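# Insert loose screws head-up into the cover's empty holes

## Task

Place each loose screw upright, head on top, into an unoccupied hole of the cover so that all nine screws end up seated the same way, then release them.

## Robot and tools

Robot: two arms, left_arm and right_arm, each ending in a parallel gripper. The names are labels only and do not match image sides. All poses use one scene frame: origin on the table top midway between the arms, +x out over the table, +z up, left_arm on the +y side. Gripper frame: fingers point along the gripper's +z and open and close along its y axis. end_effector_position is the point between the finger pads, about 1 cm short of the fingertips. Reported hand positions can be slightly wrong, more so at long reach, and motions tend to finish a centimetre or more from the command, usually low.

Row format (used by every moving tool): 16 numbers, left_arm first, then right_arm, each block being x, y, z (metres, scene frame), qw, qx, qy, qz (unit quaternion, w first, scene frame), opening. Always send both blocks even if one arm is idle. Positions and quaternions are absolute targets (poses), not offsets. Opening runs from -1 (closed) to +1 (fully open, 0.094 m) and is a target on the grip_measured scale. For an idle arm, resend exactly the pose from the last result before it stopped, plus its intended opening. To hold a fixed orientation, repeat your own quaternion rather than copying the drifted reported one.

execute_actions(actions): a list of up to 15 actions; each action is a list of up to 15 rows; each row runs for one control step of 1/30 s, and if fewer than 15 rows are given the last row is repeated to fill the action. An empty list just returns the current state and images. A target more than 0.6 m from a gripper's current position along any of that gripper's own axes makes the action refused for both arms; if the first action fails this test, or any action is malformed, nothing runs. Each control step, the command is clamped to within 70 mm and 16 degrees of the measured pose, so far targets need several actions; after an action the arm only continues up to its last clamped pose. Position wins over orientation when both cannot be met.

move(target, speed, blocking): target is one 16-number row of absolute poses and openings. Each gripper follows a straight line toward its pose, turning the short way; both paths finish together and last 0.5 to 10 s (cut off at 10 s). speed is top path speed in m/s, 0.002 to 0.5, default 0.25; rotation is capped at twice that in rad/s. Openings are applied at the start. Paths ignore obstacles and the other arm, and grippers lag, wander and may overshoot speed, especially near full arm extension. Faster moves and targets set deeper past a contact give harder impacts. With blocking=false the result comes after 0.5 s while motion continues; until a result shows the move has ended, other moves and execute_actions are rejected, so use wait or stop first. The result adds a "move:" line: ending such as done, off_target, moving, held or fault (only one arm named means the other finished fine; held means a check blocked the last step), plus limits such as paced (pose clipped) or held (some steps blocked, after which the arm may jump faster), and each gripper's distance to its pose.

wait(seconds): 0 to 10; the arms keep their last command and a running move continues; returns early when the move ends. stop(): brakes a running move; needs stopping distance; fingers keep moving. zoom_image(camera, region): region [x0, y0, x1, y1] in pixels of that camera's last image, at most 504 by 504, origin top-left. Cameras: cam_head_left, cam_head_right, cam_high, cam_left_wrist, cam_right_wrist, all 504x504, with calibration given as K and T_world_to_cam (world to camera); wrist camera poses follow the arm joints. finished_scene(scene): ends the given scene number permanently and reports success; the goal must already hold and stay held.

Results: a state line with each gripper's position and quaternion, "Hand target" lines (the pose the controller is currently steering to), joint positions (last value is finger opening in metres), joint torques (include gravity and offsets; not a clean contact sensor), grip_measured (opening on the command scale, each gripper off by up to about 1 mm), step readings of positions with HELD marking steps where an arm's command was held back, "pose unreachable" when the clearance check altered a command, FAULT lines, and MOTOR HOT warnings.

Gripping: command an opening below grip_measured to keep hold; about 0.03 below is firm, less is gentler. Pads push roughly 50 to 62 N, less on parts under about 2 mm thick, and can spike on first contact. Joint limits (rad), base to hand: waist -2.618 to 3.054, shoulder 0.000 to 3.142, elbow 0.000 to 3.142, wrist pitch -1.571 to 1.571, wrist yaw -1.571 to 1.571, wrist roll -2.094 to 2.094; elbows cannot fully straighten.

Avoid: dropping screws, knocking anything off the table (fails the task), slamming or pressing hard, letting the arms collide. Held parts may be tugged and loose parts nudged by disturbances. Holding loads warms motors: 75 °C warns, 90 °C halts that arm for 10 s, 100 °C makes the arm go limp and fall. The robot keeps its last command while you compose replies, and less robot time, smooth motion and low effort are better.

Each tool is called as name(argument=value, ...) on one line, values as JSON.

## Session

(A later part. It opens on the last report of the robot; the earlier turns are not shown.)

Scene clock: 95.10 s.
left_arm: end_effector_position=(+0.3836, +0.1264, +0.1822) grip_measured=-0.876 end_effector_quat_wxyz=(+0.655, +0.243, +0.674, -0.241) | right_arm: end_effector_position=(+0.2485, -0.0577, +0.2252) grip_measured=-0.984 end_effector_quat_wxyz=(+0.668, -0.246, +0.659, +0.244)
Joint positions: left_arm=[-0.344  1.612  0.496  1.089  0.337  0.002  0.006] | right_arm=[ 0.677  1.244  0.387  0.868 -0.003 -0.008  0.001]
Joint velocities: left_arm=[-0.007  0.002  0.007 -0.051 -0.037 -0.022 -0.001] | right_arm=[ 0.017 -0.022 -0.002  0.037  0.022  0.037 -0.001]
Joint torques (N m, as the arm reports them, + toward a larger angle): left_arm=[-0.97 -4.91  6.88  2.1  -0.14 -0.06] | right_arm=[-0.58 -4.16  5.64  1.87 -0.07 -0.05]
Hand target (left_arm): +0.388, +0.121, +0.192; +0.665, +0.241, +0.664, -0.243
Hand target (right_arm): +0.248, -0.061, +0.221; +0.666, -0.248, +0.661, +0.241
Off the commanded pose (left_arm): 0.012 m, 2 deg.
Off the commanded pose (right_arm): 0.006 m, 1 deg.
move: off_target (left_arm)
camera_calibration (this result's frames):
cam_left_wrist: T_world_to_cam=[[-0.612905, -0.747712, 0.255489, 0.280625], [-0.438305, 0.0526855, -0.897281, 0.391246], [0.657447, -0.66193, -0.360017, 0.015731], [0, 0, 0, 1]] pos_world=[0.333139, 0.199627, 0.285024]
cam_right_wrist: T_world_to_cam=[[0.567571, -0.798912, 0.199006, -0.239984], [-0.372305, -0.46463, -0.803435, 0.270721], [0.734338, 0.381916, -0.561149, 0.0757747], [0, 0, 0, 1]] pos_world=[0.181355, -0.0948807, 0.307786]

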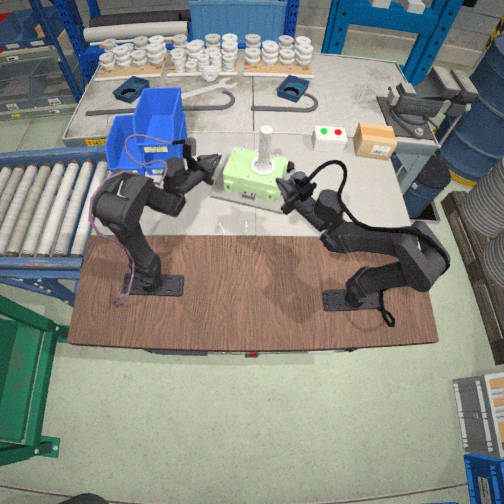

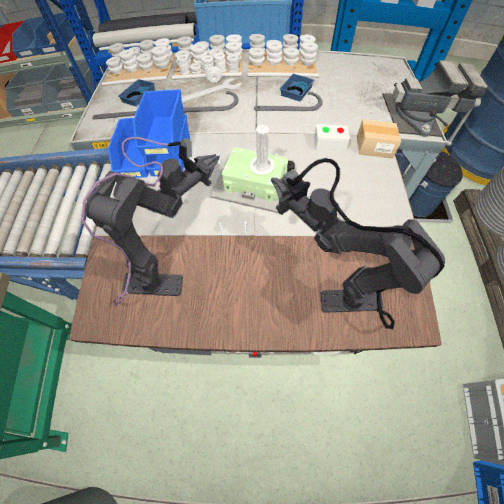

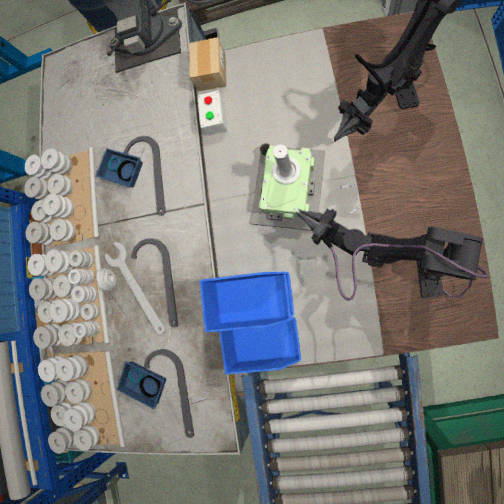

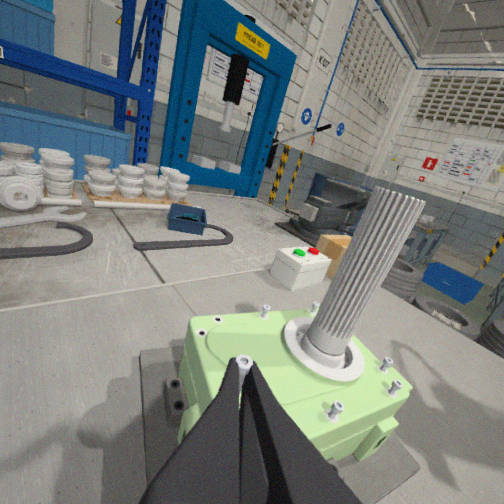

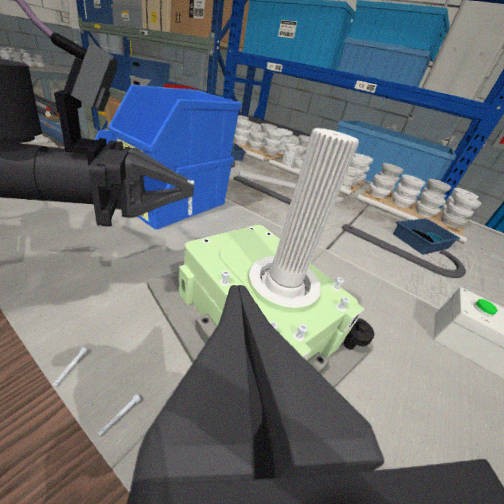

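move(target=[0.408,0.105,0.165,0.6645,0.2418,0.6645,-0.2418,-1, 0.25,-0.06,0.22,0.6645,-0.2418,0.6645,0.2418,-1], speed=0.04)

zoom_image(camera="cam_right_wrist", region=[150, 170, 270, 260])

zoom_image(camera="cam_high", region=[250, 170, 340, 240])

Scene clock: 97.30 s.
left_arm: end_effector_position=(+0.4027, +0.1107, +0.1553) grip_measured=-0.876 end_effector_quat_wxyz=(+0.652, +0.243, +0.676, -0.241) | right_arm: end_effector_position=(+0.2483, -0.0576, +0.2263) grip_measured=-0.984 end_effector_quat_wxyz=(+0.669, -0.245, +0.657, +0.245)
Joint positions: left_arm=[-0.372  1.798  0.559  1.204  0.309  0.002  0.006] | right_arm=[ 0.677  1.244  0.387  0.873 -0.004 -0.006  0.001]
Joint velocities: left_arm=[ 0.012  0.002  0.007  0.051  0.095 -0.051 -0.001] | right_arm=[ 0.012  0.022 -0.002  0.007 -0.007  0.066 -0.   ]
Joint torques (N m, as the arm reports them, + toward a larger angle): left_arm=[-1.03 -6.03  6.3   2.09 -0.15 -0.04] | right_arm=[-0.26 -3.14  6.1   1.85  0.06  0.06]
Hand target (left_arm): +0.408, +0.105, +0.166; +0.664, +0.241, +0.665, -0.242
Hand target (right_arm): +0.250, -0.060, +0.220; +0.664, -0.242, +0.665, +0.242
Off the commanded pose (left_arm): 0.012 m, 2 deg.
Off the commanded pose (right_arm): 0.007 m, 1 deg.
move: off_target (left_arm)
camera_calibration (this result's frames):
cam_left_wrist: T_world_to_cam=[[-0.611085, -0.74866, 0.257066, 0.286618], [-0.444697, 0.0560331, -0.893927, 0.377958], [0.654843, -0.660581, -0.367168, -0.0148206], [0, 0, 0, 1]] pos_world=[0.35293, 0.183611, 0.258745]
cam_right_wrist: T_world_to_cam=[[0.568059, -0.79912, 0.196767, -0.239639], [-0.369949, -0.461518, -0.806312, 0.271896], [0.735151, 0.385238, -0.557803, 0.0756943], [0, 0, 0, 1]] pos_world=[0.18107, -0.0951761, 0.308608]

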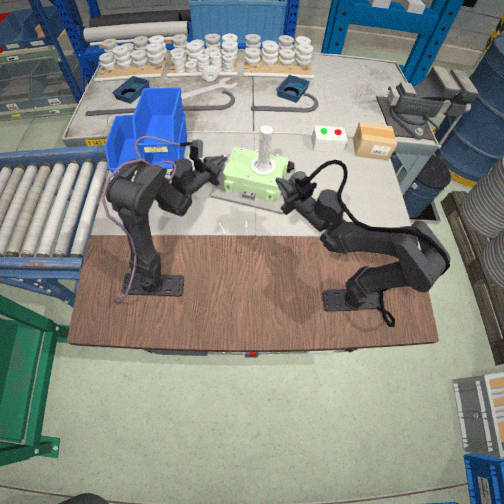

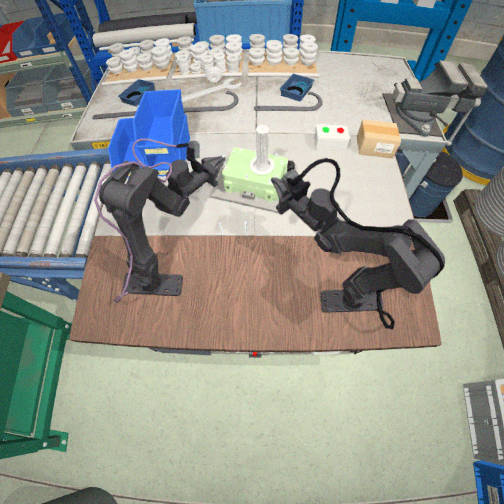

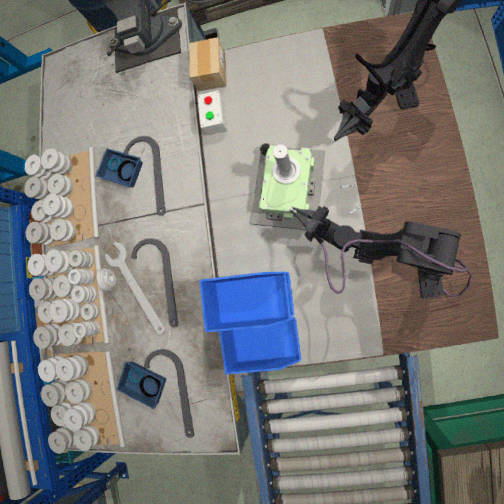

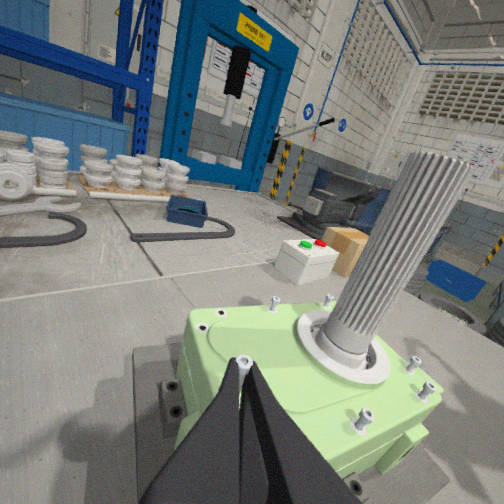

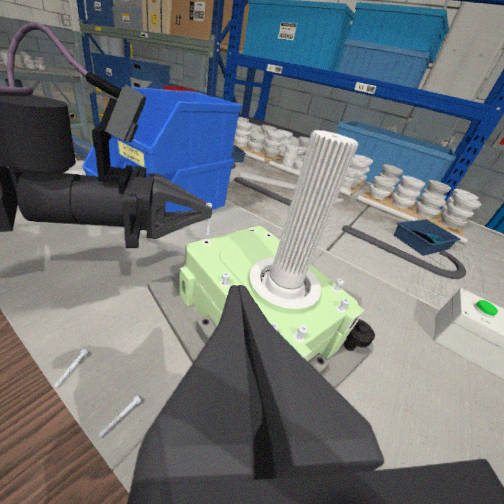

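Region (150, 170, 270, 260) of cam_right_wrist's 504x504 image, scaled by 4.200, with more detail than that image has; it fills the top 378 rows of this view, and the rest is white.

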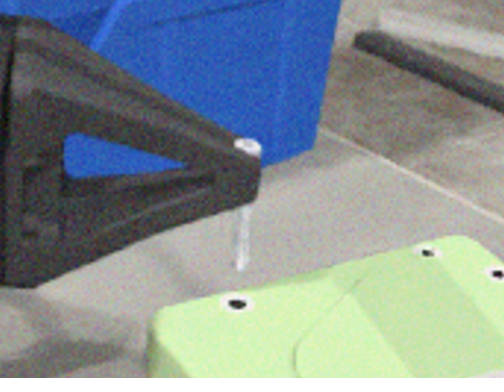

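Region (250, 170, 340, 240) of cam_high's 504x504 image, scaled by 5.600, with more detail than that image has.

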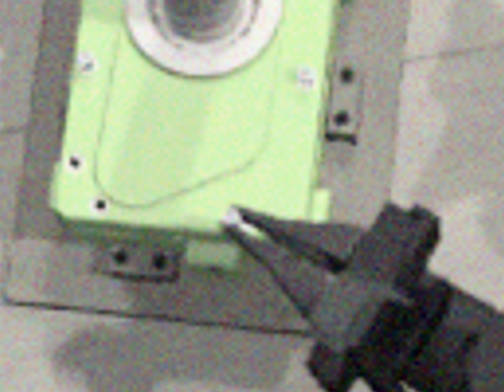

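move(target=[0.408,0.105,0.14,0.6645,0.2418,0.6645,-0.2418,-1, 0.25,-0.06,0.22,0.6645,-0.2418,0.6645,0.2418,-1], speed=0.015)

zoom_image(camera="cam_right_wrist", region=[150, 170, 270, 260])

Scene clock: 98.90 s.
left_arm: end_effector_position=(+0.4064, +0.1093, +0.1462) grip_measured=-0.876 end_effector_quat_wxyz=(+0.670, +0.242, +0.659, -0.241) | right_arm: end_effector_position=(+0.2483, -0.0576, +0.2264) grip_measured=-0.984 end_effector_quat_wxyz=(+0.669, -0.245, +0.657, +0.245)
Joint positions: left_arm=[-0.372  1.905  0.56   1.361  0.308  0.002  0.006] | right_arm=[ 0.677  1.244  0.387  0.873 -0.004 -0.005  0.001]
Joint velocities: left_arm=[-0.022  0.002 -0.002 -0.007 -0.051  0.022 -0.   ] | right_arm=[-0.002  0.007 -0.017  0.037 -0.066 -0.095  0.001]
Joint torques (N m, as the arm reports them, + toward a larger angle): left_arm=[-1.04 -5.81  4.63  1.83 -0.15 -0.04] | right_arm=[-0.25 -3.17  6.1   1.87  0.06  0.04]
Hand target (left_arm): +0.408, +0.105, +0.140; +0.664, +0.242, +0.665, -0.242
Hand target (right_arm): +0.250, -0.060, +0.220; +0.664, -0.242, +0.664, +0.242
Off the commanded pose (left_arm): 0.008 m, 1 deg.
Off the commanded pose (right_arm): 0.007 m, 1 deg.
move: done
camera_calibration (this result's frames):
cam_left_wrist: T_world_to_cam=[[-0.622069, -0.744385, 0.242735, 0.296315], [-0.402928, 0.0385387, -0.91442, 0.359484], [0.671326, -0.666637, -0.323908, -0.0339558], [0, 0, 0, 1]] pos_world=[0.35197, 0.184082, 0.245795]
cam_right_wrist: T_world_to_cam=[[0.568055, -0.799222, 0.196362, -0.239571], [-0.369912, -0.461088, -0.806575, 0.272046], [0.735172, 0.385542, -0.557565, 0.0757066], [0, 0, 0, 1]] pos_world=[0.181066, -0.0952215, 0.30868]

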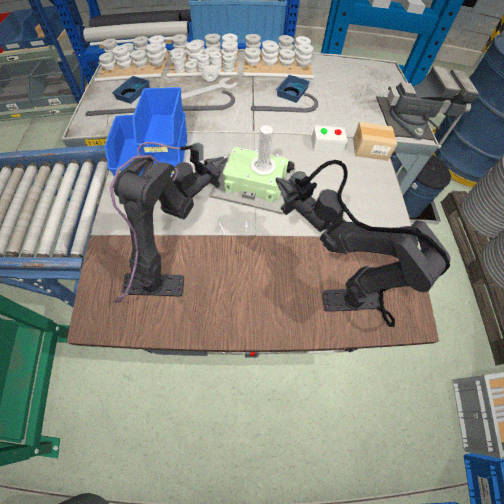

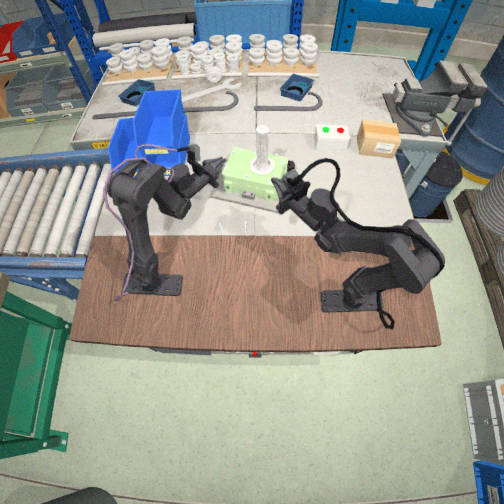

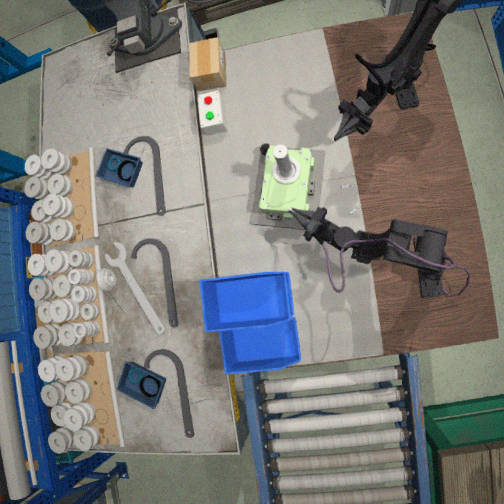

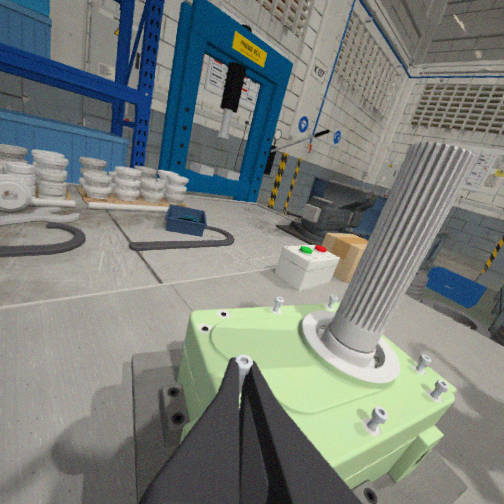

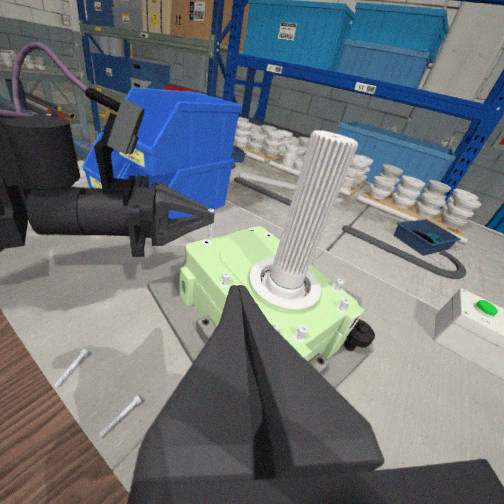

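Region (150, 170, 270, 260) of cam_right_wrist's 504x504 image, scaled by 4.200, with more detail than that image has; it fills the top 378 rows of this view, and the rest is white.

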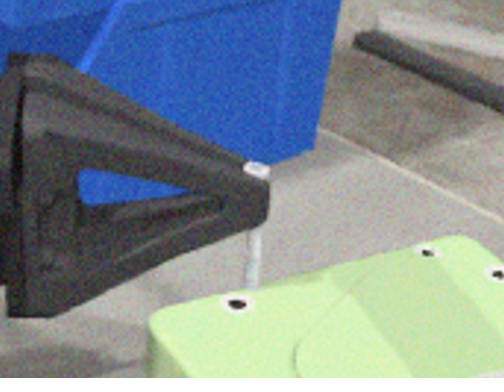

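move(target=[0.393,0.102,0.15,0.6645,0.2418,0.6645,-0.2418,-1, 0.25,-0.06,0.22,0.6645,-0.2418,0.6645,0.2418,-1], speed=0.015)

zoom_image(camera="cam_right_wrist", region=[150, 170, 270, 260])

Scene clock: 100.37 s.
left_arm: end_effector_position=(+0.3981, +0.1028, +0.1492) grip_measured=-0.876 end_effector_quat_wxyz=(+0.667, +0.243, +0.661, -0.242) | right_arm: end_effector_position=(+0.2483, -0.0576, +0.2264) grip_measured=-0.984 end_effector_quat_wxyz=(+0.669, -0.245, +0.657, +0.245)
Joint positions: left_arm=[-0.402  1.871  0.541  1.338  0.28   0.002  0.006] | right_arm=[ 0.677  1.244  0.387  0.873 -0.004 -0.005  0.001]
Joint velocities: left_arm=[-0.007  0.002 -0.007 -0.037 -0.081 -0.022 -0.   ] | right_arm=[-0.012  0.007 -0.007 -0.007  0.022  0.022 -0.001]
Joint torques (N m, as the arm reports them, + toward a larger angle): left_arm=[-0.97 -8.7   2.59  1.83 -0.17 -0.03] | right_arm=[-0.28 -3.15  6.1   1.85  0.06  0.06]
Hand target (left_arm): +0.393, +0.102, +0.150; +0.665, +0.242, +0.664, -0.242
Hand target (right_arm): +0.250, -0.060, +0.220; +0.664, -0.242, +0.665, +0.242
Off the commanded pose (left_arm): 0.005 m, 1 deg.
Off the commanded pose (right_arm): 0.007 m, 1 deg.
move: done
camera_calibration (this result's frames):
cam_left_wrist: T_world_to_cam=[[-0.622572, -0.743272, 0.244849, 0.285344], [-0.408382, 0.0416799, -0.911859, 0.360636], [0.667554, -0.66769, -0.329487, -0.0292588], [0, 0, 0, 1]] pos_world=[0.344456, 0.177521, 0.249343]
cam_right_wrist: T_world_to_cam=[[0.568055, -0.799222, 0.196362, -0.239571], [-0.369912, -0.461088, -0.806575, 0.272046], [0.735172, 0.385542, -0.557565, 0.0757066], [0, 0, 0, 1]] pos_world=[0.181066, -0.0952215, 0.30868]

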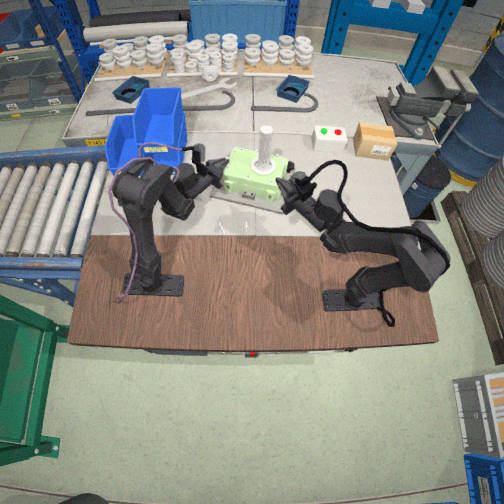

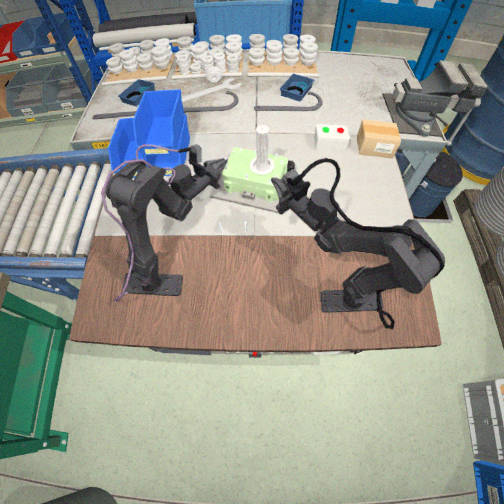

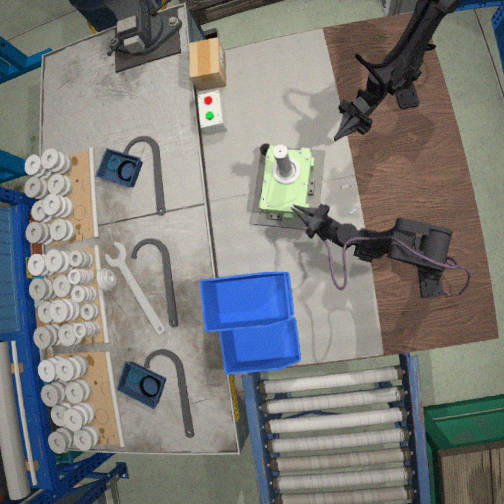

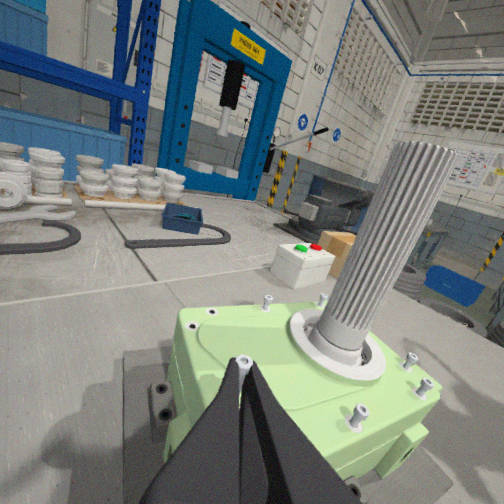

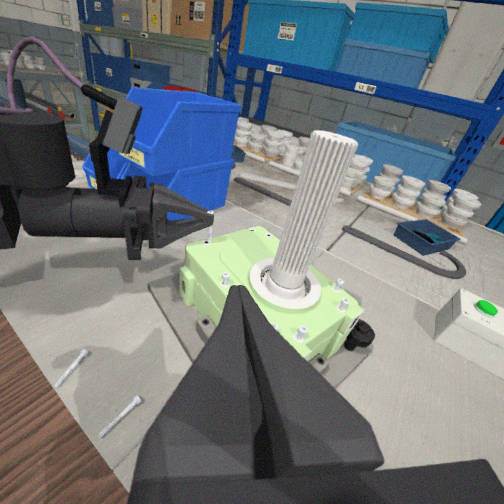

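Region (150, 170, 270, 260) of cam_right_wrist's 504x504 image, scaled by 4.200, with more detail than that image has; it fills the top 378 rows of this view, and the rest is white.

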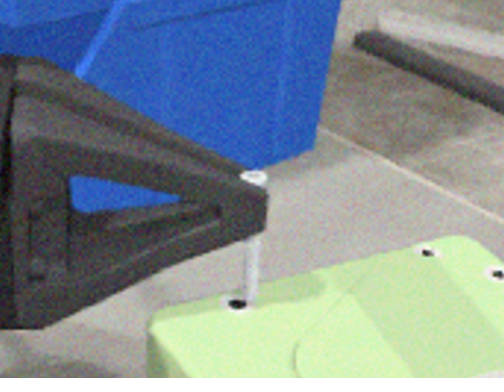

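Need measured (.396,.1066).

move(target=[0.391,0.112,0.147,0.6645,0.2418,0.6645,-0.2418,-1, 0.25,-0.06,0.22,0.6645,-0.2418,0.6645,0.2418,-1], speed=0.01)

zoom_image(camera="cam_right_wrist", region=[150, 170, 270, 260])

Scene clock: 101.83 s.
left_arm: end_effector_position=(+0.3949, +0.1071, +0.1453) grip_measured=-0.876 end_effector_quat_wxyz=(+0.666, +0.242, +0.664, -0.241) | right_arm: end_effector_position=(+0.2484, -0.0576, +0.2264) grip_measured=-0.984 end_effector_quat_wxyz=(+0.669, -0.245, +0.657, +0.245)
Joint positions: left_arm=[-0.396  1.871  0.52   1.354  0.283  0.002  0.006] | right_arm=[ 0.677  1.244  0.387  0.873 -0.003 -0.005  0.001]
Joint velocities: left_arm=[ 0.007  0.012 -0.012  0.051  0.007 -0.022 -0.   ] | right_arm=[-0.002 -0.007 -0.017 -0.037 -0.066  0.051  0.001]
Joint torques (N m, as the arm reports them, + toward a larger angle): left_arm=[ 1.08 -8.53  2.41  1.91  0.14 -0.04] | right_arm=[-0.28 -3.16  6.1   1.86  0.06  0.06]
Hand target (left_arm): +0.391, +0.112, +0.147; +0.665, +0.242, +0.664, -0.242
Hand target (right_arm): +0.250, -0.060, +0.220; +0.664, -0.242, +0.665, +0.242
Off the commanded pose (left_arm): 0.007 m, 0 deg.
Off the commanded pose (right_arm): 0.007 m, 1 deg.
move: done
camera_calibration (this result's frames):
cam_left_wrist: T_world_to_cam=[[-0.618077, -0.746485, 0.246457, 0.285773], [-0.413635, 0.0422178, -0.909463, 0.357192], [0.668496, -0.664062, -0.334866, -0.0255519], [0, 0, 0, 1]] pos_world=[0.341458, 0.181277, 0.245866]
cam_right_wrist: T_world_to_cam=[[0.567751, -0.799439, 0.196356, -0.239573], [-0.370091, -0.460943, -0.806576, 0.272092], [0.735317, 0.385264, -0.557566, 0.0756422], [0, 0, 0, 1]] pos_world=[0.181096, -0.0952478, 0.30868]

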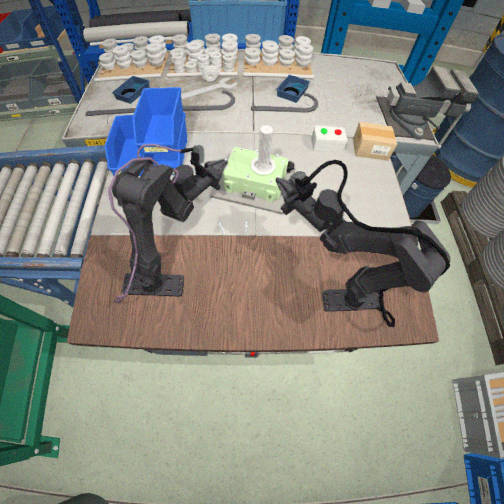

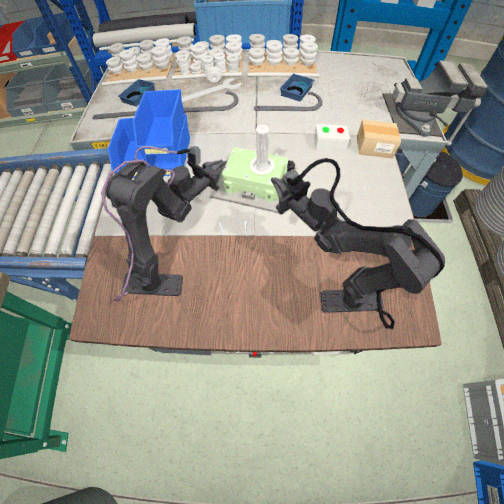

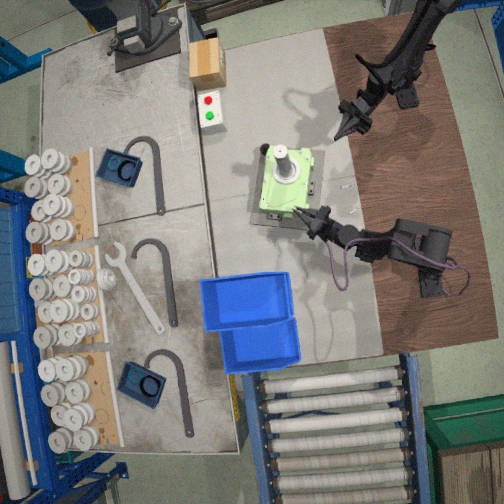

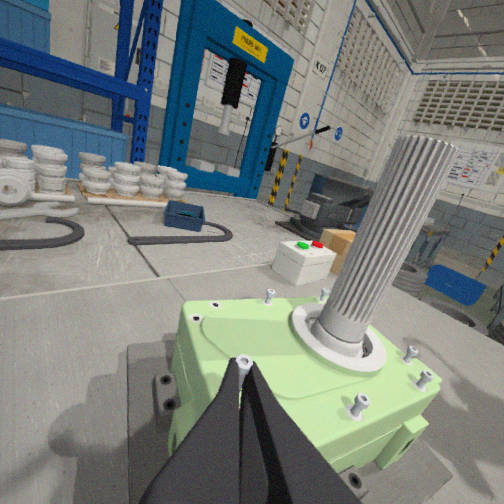

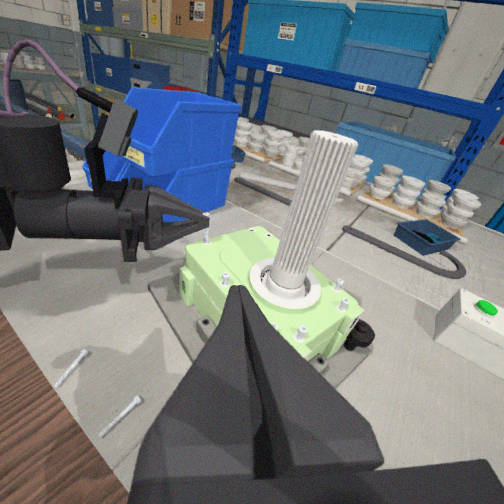

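Region (150, 170, 270, 260) of cam_right_wrist's 504x504 image, scaled by 4.200, with more detail than that image has; it fills the top 378 rows of this view, and the rest is white.

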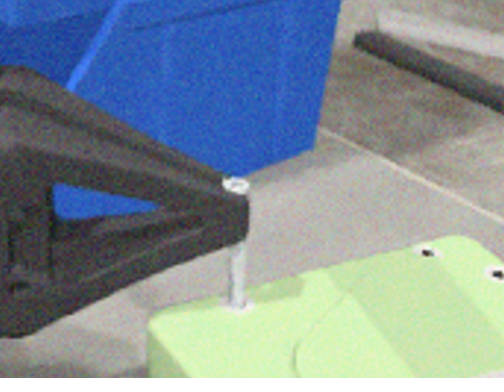

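move(target=[0.391,0.112,0.13,0.6645,0.2418,0.6645,-0.2418,-1, 0.25,-0.06,0.22,0.6645,-0.2418,0.6645,0.2418,-1], speed=0.01)

zoom_image(camera="cam_right_wrist", region=[150, 170, 270, 260])

Scene clock: 103.77 s.
left_arm: end_effector_position=(+0.3954, +0.1065, +0.1413) grip_measured=-0.876 end_effector_quat_wxyz=(+0.673, +0.242, +0.655, -0.242) | right_arm: end_effector_position=(+0.2484, -0.0576, +0.2264) grip_measured=-0.984 end_effector_quat_wxyz=(+0.669, -0.245, +0.657, +0.245)
Joint positions: left_arm=[-0.396  1.92   0.519  1.426  0.284  0.002  0.006] | right_arm=[ 0.677  1.244  0.387  0.873 -0.003 -0.005  0.001]
Joint velocities: left_arm=[-0.012  0.002  0.002 -0.037 -0.007 -0.007  0.   ] | right_arm=[-0.017  0.002 -0.007  0.007 -0.022  0.051  0.   ]
Joint torques (N m, as the arm reports them, + toward a larger angle): left_arm=[ 0.96 -6.14  1.52  2.1   0.11 -0.03] | right_arm=[-0.27 -3.16  6.12  1.86  0.06  0.06]
Hand target (left_arm): +0.391, +0.112, +0.130; +0.664, +0.242, +0.665, -0.242
Hand target (right_arm): +0.250, -0.060, +0.220; +0.664, -0.242, +0.665, +0.242
Off the commanded pose (left_arm): 0.013 m, 1 deg.
Off the commanded pose (right_arm): 0.007 m, 1 deg.
move: off_target (left_arm)
camera_calibration (this result's frames):
cam_left_wrist: T_world_to_cam=[[-0.624232, -0.743338, 0.24038, 0.289651], [-0.394738, 0.0345797, -0.918143, 0.348424], [0.674178, -0.668021, -0.315009, -0.03223], [0, 0, 0, 1]] pos_world=[0.340075, 0.18173, 0.240124]
cam_right_wrist: T_world_to_cam=[[0.567751, -0.799439, 0.196356, -0.239573], [-0.370091, -0.460943, -0.806576, 0.272092], [0.735317, 0.385264, -0.557566, 0.0756422], [0, 0, 0, 1]] pos_world=[0.181096, -0.0952478, 0.30868]

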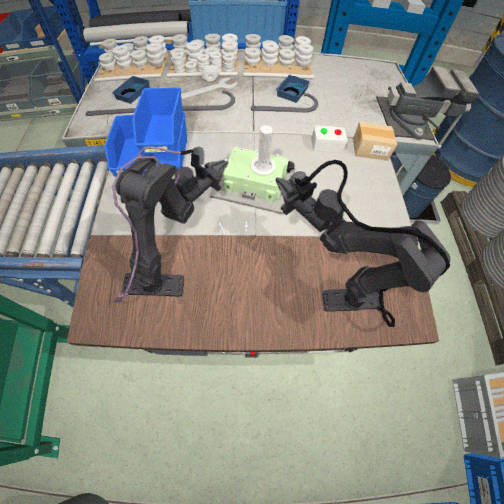

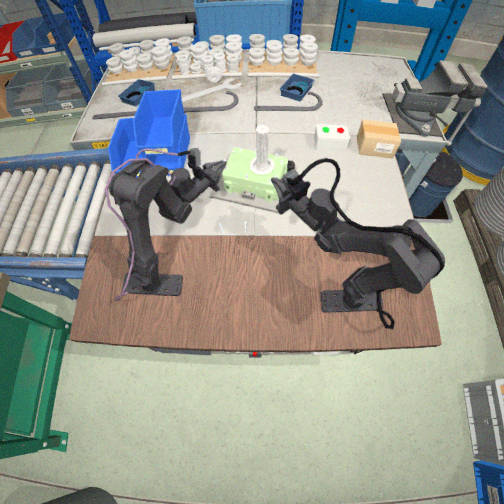

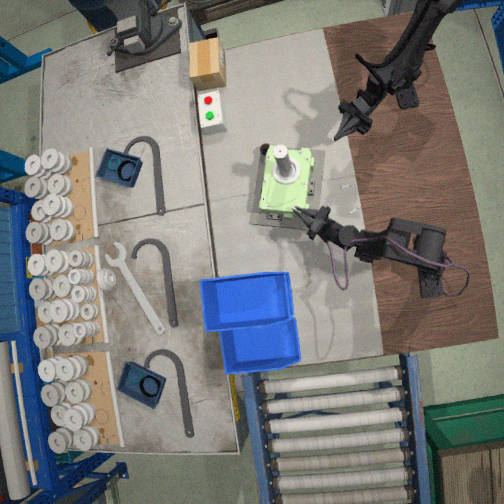

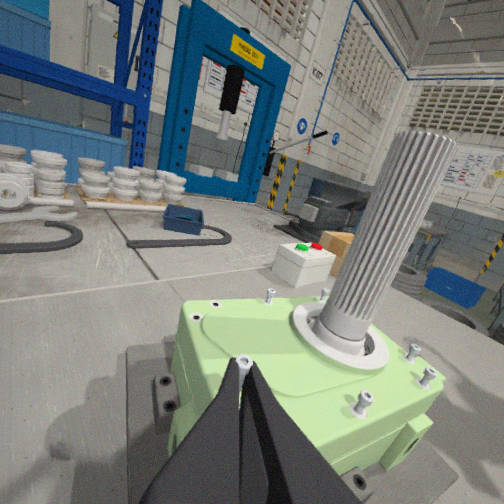

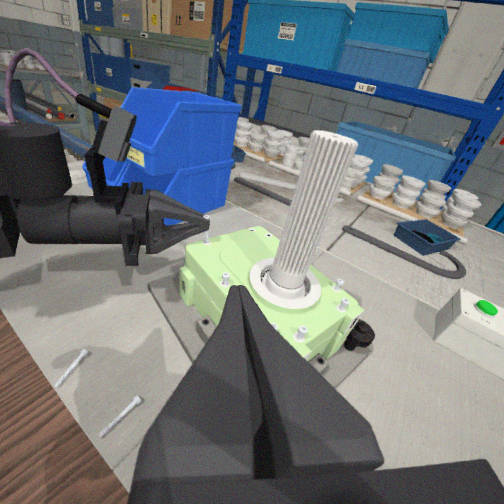

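Region (150, 170, 270, 260) of cam_right_wrist's 504x504 image, scaled by 4.200, with more detail than that image has; it fills the top 378 rows of this view, and the rest is white.

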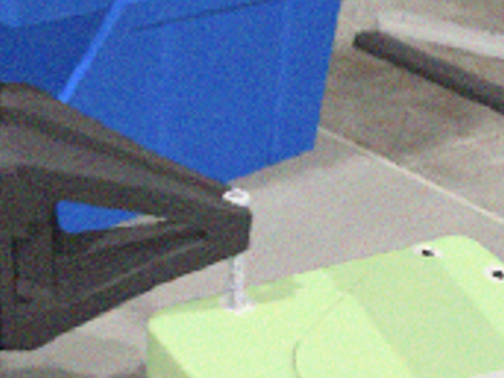

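move(target=[0.395,0.107,0.141,0.6645,0.2418,0.6645,-0.2418,-0.4, 0.25,-0.06,0.22,0.6645,-0.2418,0.6645,0.2418,-1])

move(target=[0.38,0.12,0.2,0.6645,0.2418,0.6645,-0.2418,-0.4, 0.25,-0.06,0.22,0.6645,-0.2418,0.6645,0.2418,-1], speed=0.1)

move(target=[0.23,0.09,0.06,0,0,1,0,-0.3, 0.25,-0.10,0.25,0.6645,-0.2418,0.6645,0.2418,-1])

Scene clock: 104.70 s.
left_arm: end_effector_position=(+0.3955, +0.1065, +0.1323) grip_measured=-0.402 end_effector_quat_wxyz=(+0.660, +0.243, +0.669, -0.241) | right_arm: end_effector_position=(+0.2484, -0.0576, +0.2264) grip_measured=-0.984 end_effector_quat_wxyz=(+0.669, -0.245, +0.657, +0.245)
Joint positions: left_arm=[-0.396  1.92   0.519  1.389  0.284  0.002  0.028] | right_arm=[ 0.677  1.244  0.387  0.873 -0.003 -0.005  0.001]
Joint velocities: left_arm=[-0.027 -0.002 -0.002 -0.022 -0.007  0.037  0.001] | right_arm=[ 0.002 -0.002  0.002  0.007 -0.037  0.037  0.   ]
Joint torques (N m, as the arm reports them, + toward a larger angle): left_arm=[ 0.06 -9.14  3.53  1.81  0.   -0.03] | right_arm=[-0.26 -3.17  6.12  1.85  0.05  0.06]
Hand target (left_arm): +0.395, +0.107, +0.141; +0.665, +0.242, +0.664, -0.242
Hand target (right_arm): +0.250, -0.060, +0.220; +0.664, -0.242, +0.665, +0.242
Off the commanded pose (left_arm): 0.009 m, 1 deg.
Off the commanded pose (right_arm): 0.007 m, 1 deg.
move: done
camera_calibration (this result's frames):
cam_left_wrist: T_world_to_cam=[[-0.615832, -0.747028, 0.250399, 0.28758], [-0.425916, 0.0482762, -0.903474, 0.349086], [0.662832, -0.663037, -0.347901, -0.0268088], [0, 0, 0, 1]] pos_world=[0.343552, 0.180203, 0.234053]
cam_right_wrist: T_world_to_cam=[[0.567751, -0.799439, 0.196356, -0.239573], [-0.370091, -0.460943, -0.806576, 0.272092], [0.735317, 0.385264, -0.557566, 0.0756422], [0, 0, 0, 1]] pos_world=[0.181096, -0.0952478, 0.30868]

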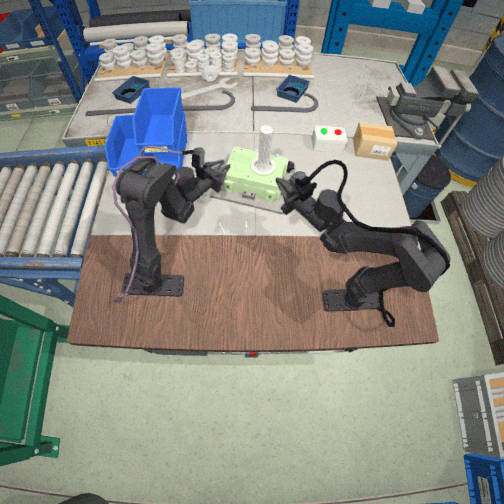

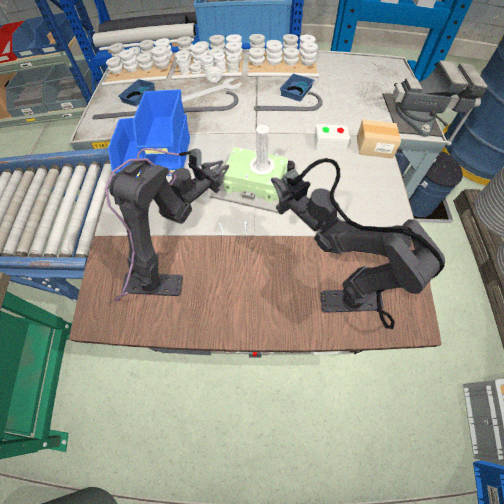

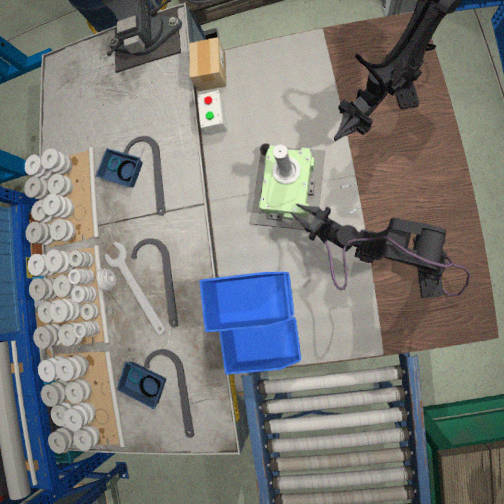

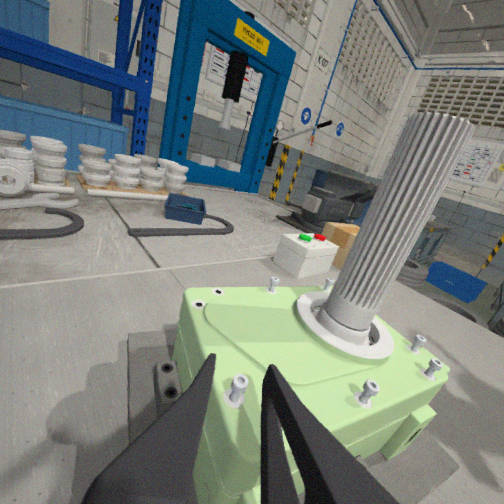

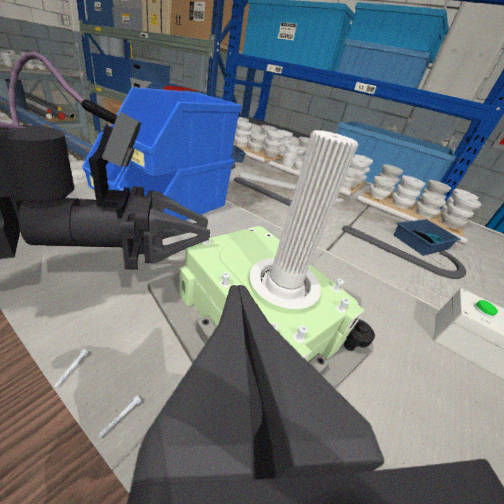

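Scene clock: 106.07 s.
left_arm: end_effector_position=(+0.3819, +0.1158, +0.1986) grip_measured=-0.402 end_effector_quat_wxyz=(+0.667, +0.242, +0.662, -0.241) | right_arm: end_effector_position=(+0.2484, -0.0576, +0.2264) grip_measured=-0.984 end_effector_quat_wxyz=(+0.669, -0.245, +0.657, +0.245)
Joint positions: left_arm=[-0.385  1.584  0.519  1.071  0.295  0.002  0.028] | right_arm=[ 0.677  1.244  0.387  0.873 -0.003 -0.005  0.001]
Joint velocities: left_arm=[-0.002 -0.007  0.002 -0.037 -0.051 -0.022 -0.   ] | right_arm=[-0.002 -0.002 -0.012  0.007  0.037  0.022 -0.   ]
Joint torques (N m, as the arm reports them, + toward a larger angle): left_arm=[ 1.04 -7.15  4.21  1.84  0.13 -0.04] | right_arm=[-0.27 -3.17  6.12  1.86  0.05  0.06]
Hand target (left_arm): +0.380, +0.120, +0.199; +0.664, +0.242, +0.665, -0.242
Hand target (right_arm): +0.250, -0.060, +0.220; +0.664, -0.242, +0.665, +0.242
Off the commanded pose (left_arm): 0.005 m, 0 deg.
Off the commanded pose (right_arm): 0.007 m, 1 deg.
move: done
camera_calibration (this result's frames):
cam_left_wrist: T_world_to_cam=[[-0.619625, -0.74549, 0.245582, 0.271732], [-0.41102, 0.0416276, -0.910675, 0.399281], [0.668676, -0.665216, -0.332205, 0.00631783], [0, 0, 0, 1]] pos_world=[0.32826, 0.190155, 0.298982]
cam_right_wrist: T_world_to_cam=[[0.567751, -0.799439, 0.196356, -0.239573], [-0.370091, -0.460943, -0.806576, 0.272092], [0.735317, 0.385264, -0.557566, 0.0756422], [0, 0, 0, 1]] pos_world=[0.181096, -0.0952478, 0.30868]

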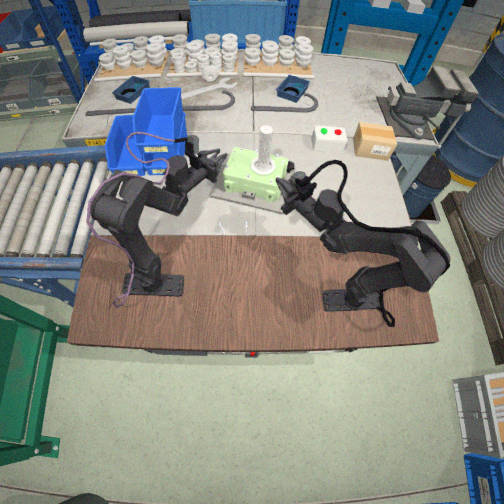

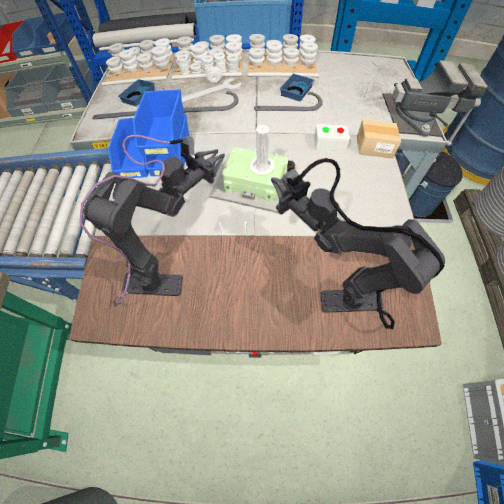

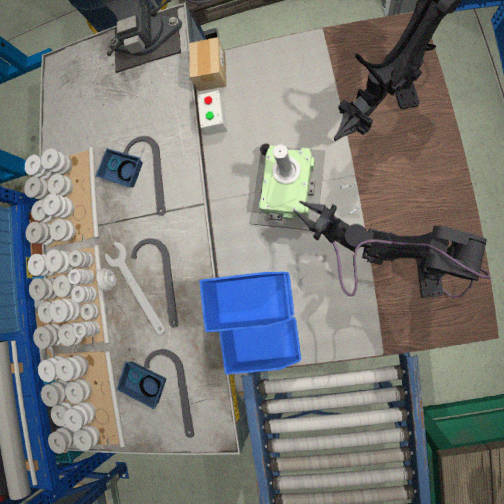

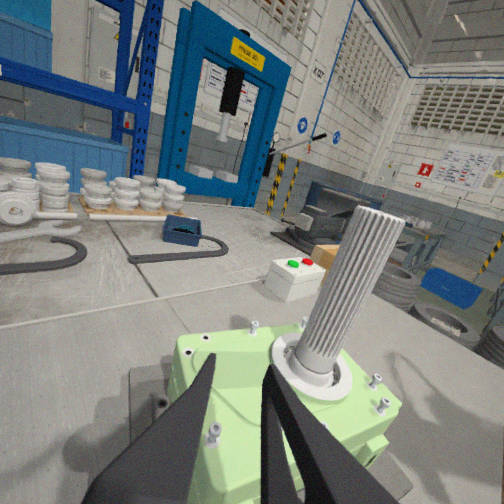

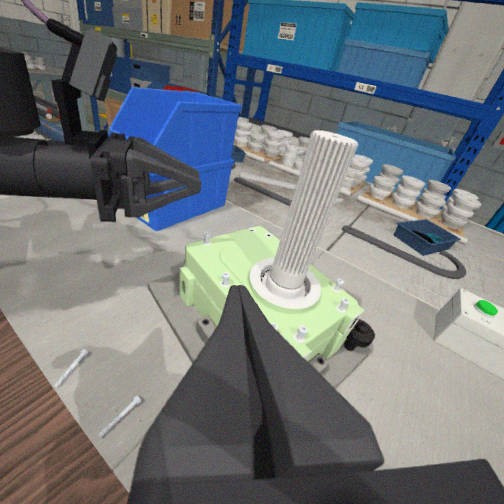

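Scene clock: 110.00 s.
left_arm: end_effector_position=(+0.2313, +0.0975, +0.0553) grip_measured=-0.302 end_effector_quat_wxyz=(+0.002, +0.005, +1.000, +0.005) | right_arm: end_effector_position=(+0.2505, -0.0968, +0.2374) grip_measured=-0.984 end_effector_quat_wxyz=(+0.656, -0.246, +0.672, +0.239)
Joint positions: left_arm=[-0.788  1.833  1.312 -1.055 -0.01  -0.797  0.033] | right_arm=[ 0.519  1.057  0.387  0.646 -0.153 -0.005  0.001]
Joint velocities: left_arm=[ 0.002  0.012 -0.002 -0.022 -0.022  0.095 -0.   ] | right_arm=[ 0.007  0.007 -0.002  0.037  0.007 -0.007 -0.001]
Joint torques (N m, as the arm reports them, + toward a larger angle): left_arm=[-0.98 -7.24  7.16  0.08  0.05 -0.13] | right_arm=[-0.54 -4.99  8.46  1.67 -0.03  0.04]
Hand target (left_arm): +0.231, +0.091, +0.060; +0.002, +0.004, +1.000, +0.001
Hand target (right_arm): +0.250, -0.100, +0.250; +0.665, -0.242, +0.664, +0.242
Off the commanded pose (left_arm): 0.009 m, 1 deg.
Off the commanded pose (right_arm): 0.013 m, 1 deg.
move: off_target (right_arm)
camera_calibration (this result's frames):
cam_left_wrist: T_world_to_cam=[[0.240097, -0.97064, -0.0145345, 0.0374657], [-0.911609, -0.23059, 0.34029, 0.280721], [-0.333651, -0.0684528, -0.940208, 0.254514], [0, 0, 0, 1]] pos_world=[0.331831, 0.11852, 0.144314]
cam_right_wrist: T_world_to_cam=[[0.567736, -0.799529, 0.196032, -0.274181], [-0.399634, -0.475872, -0.783478, 0.264111], [0.7197, 0.366468, -0.589689, 0.104998], [0, 0, 0, 1]] pos_world=[0.185643, -0.132011, 0.32259]

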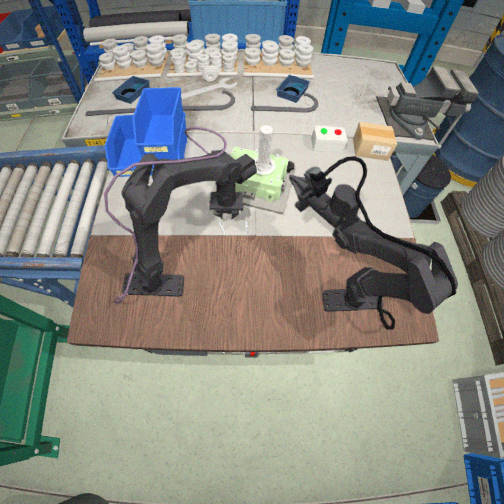

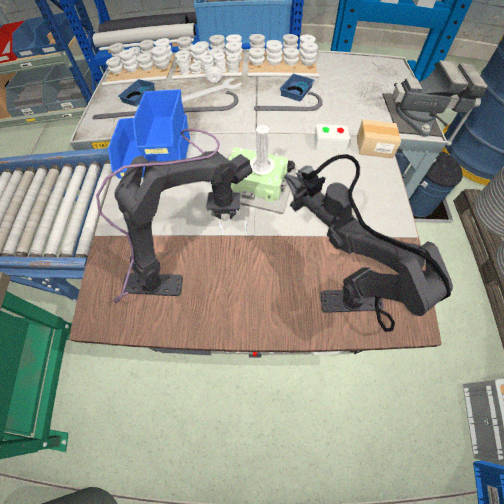

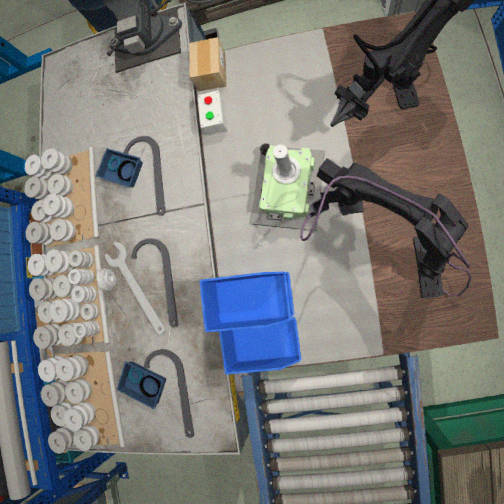

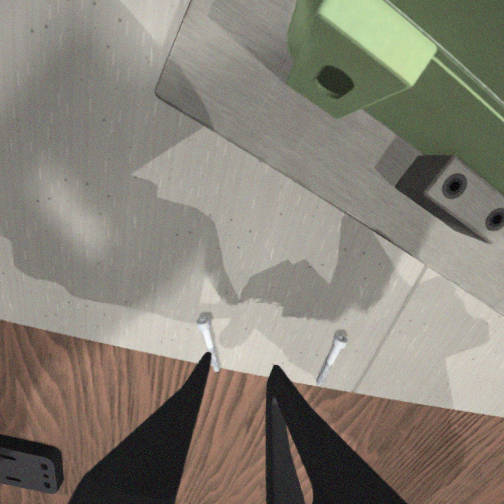

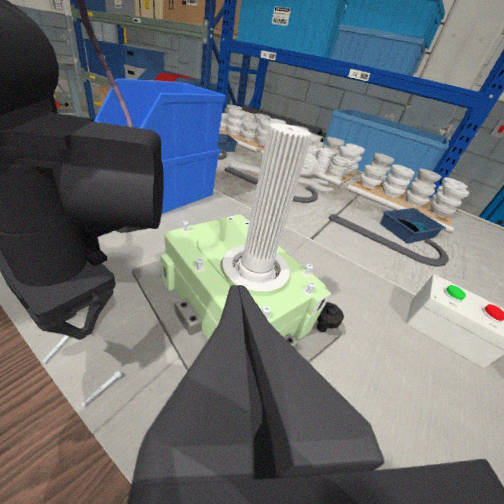

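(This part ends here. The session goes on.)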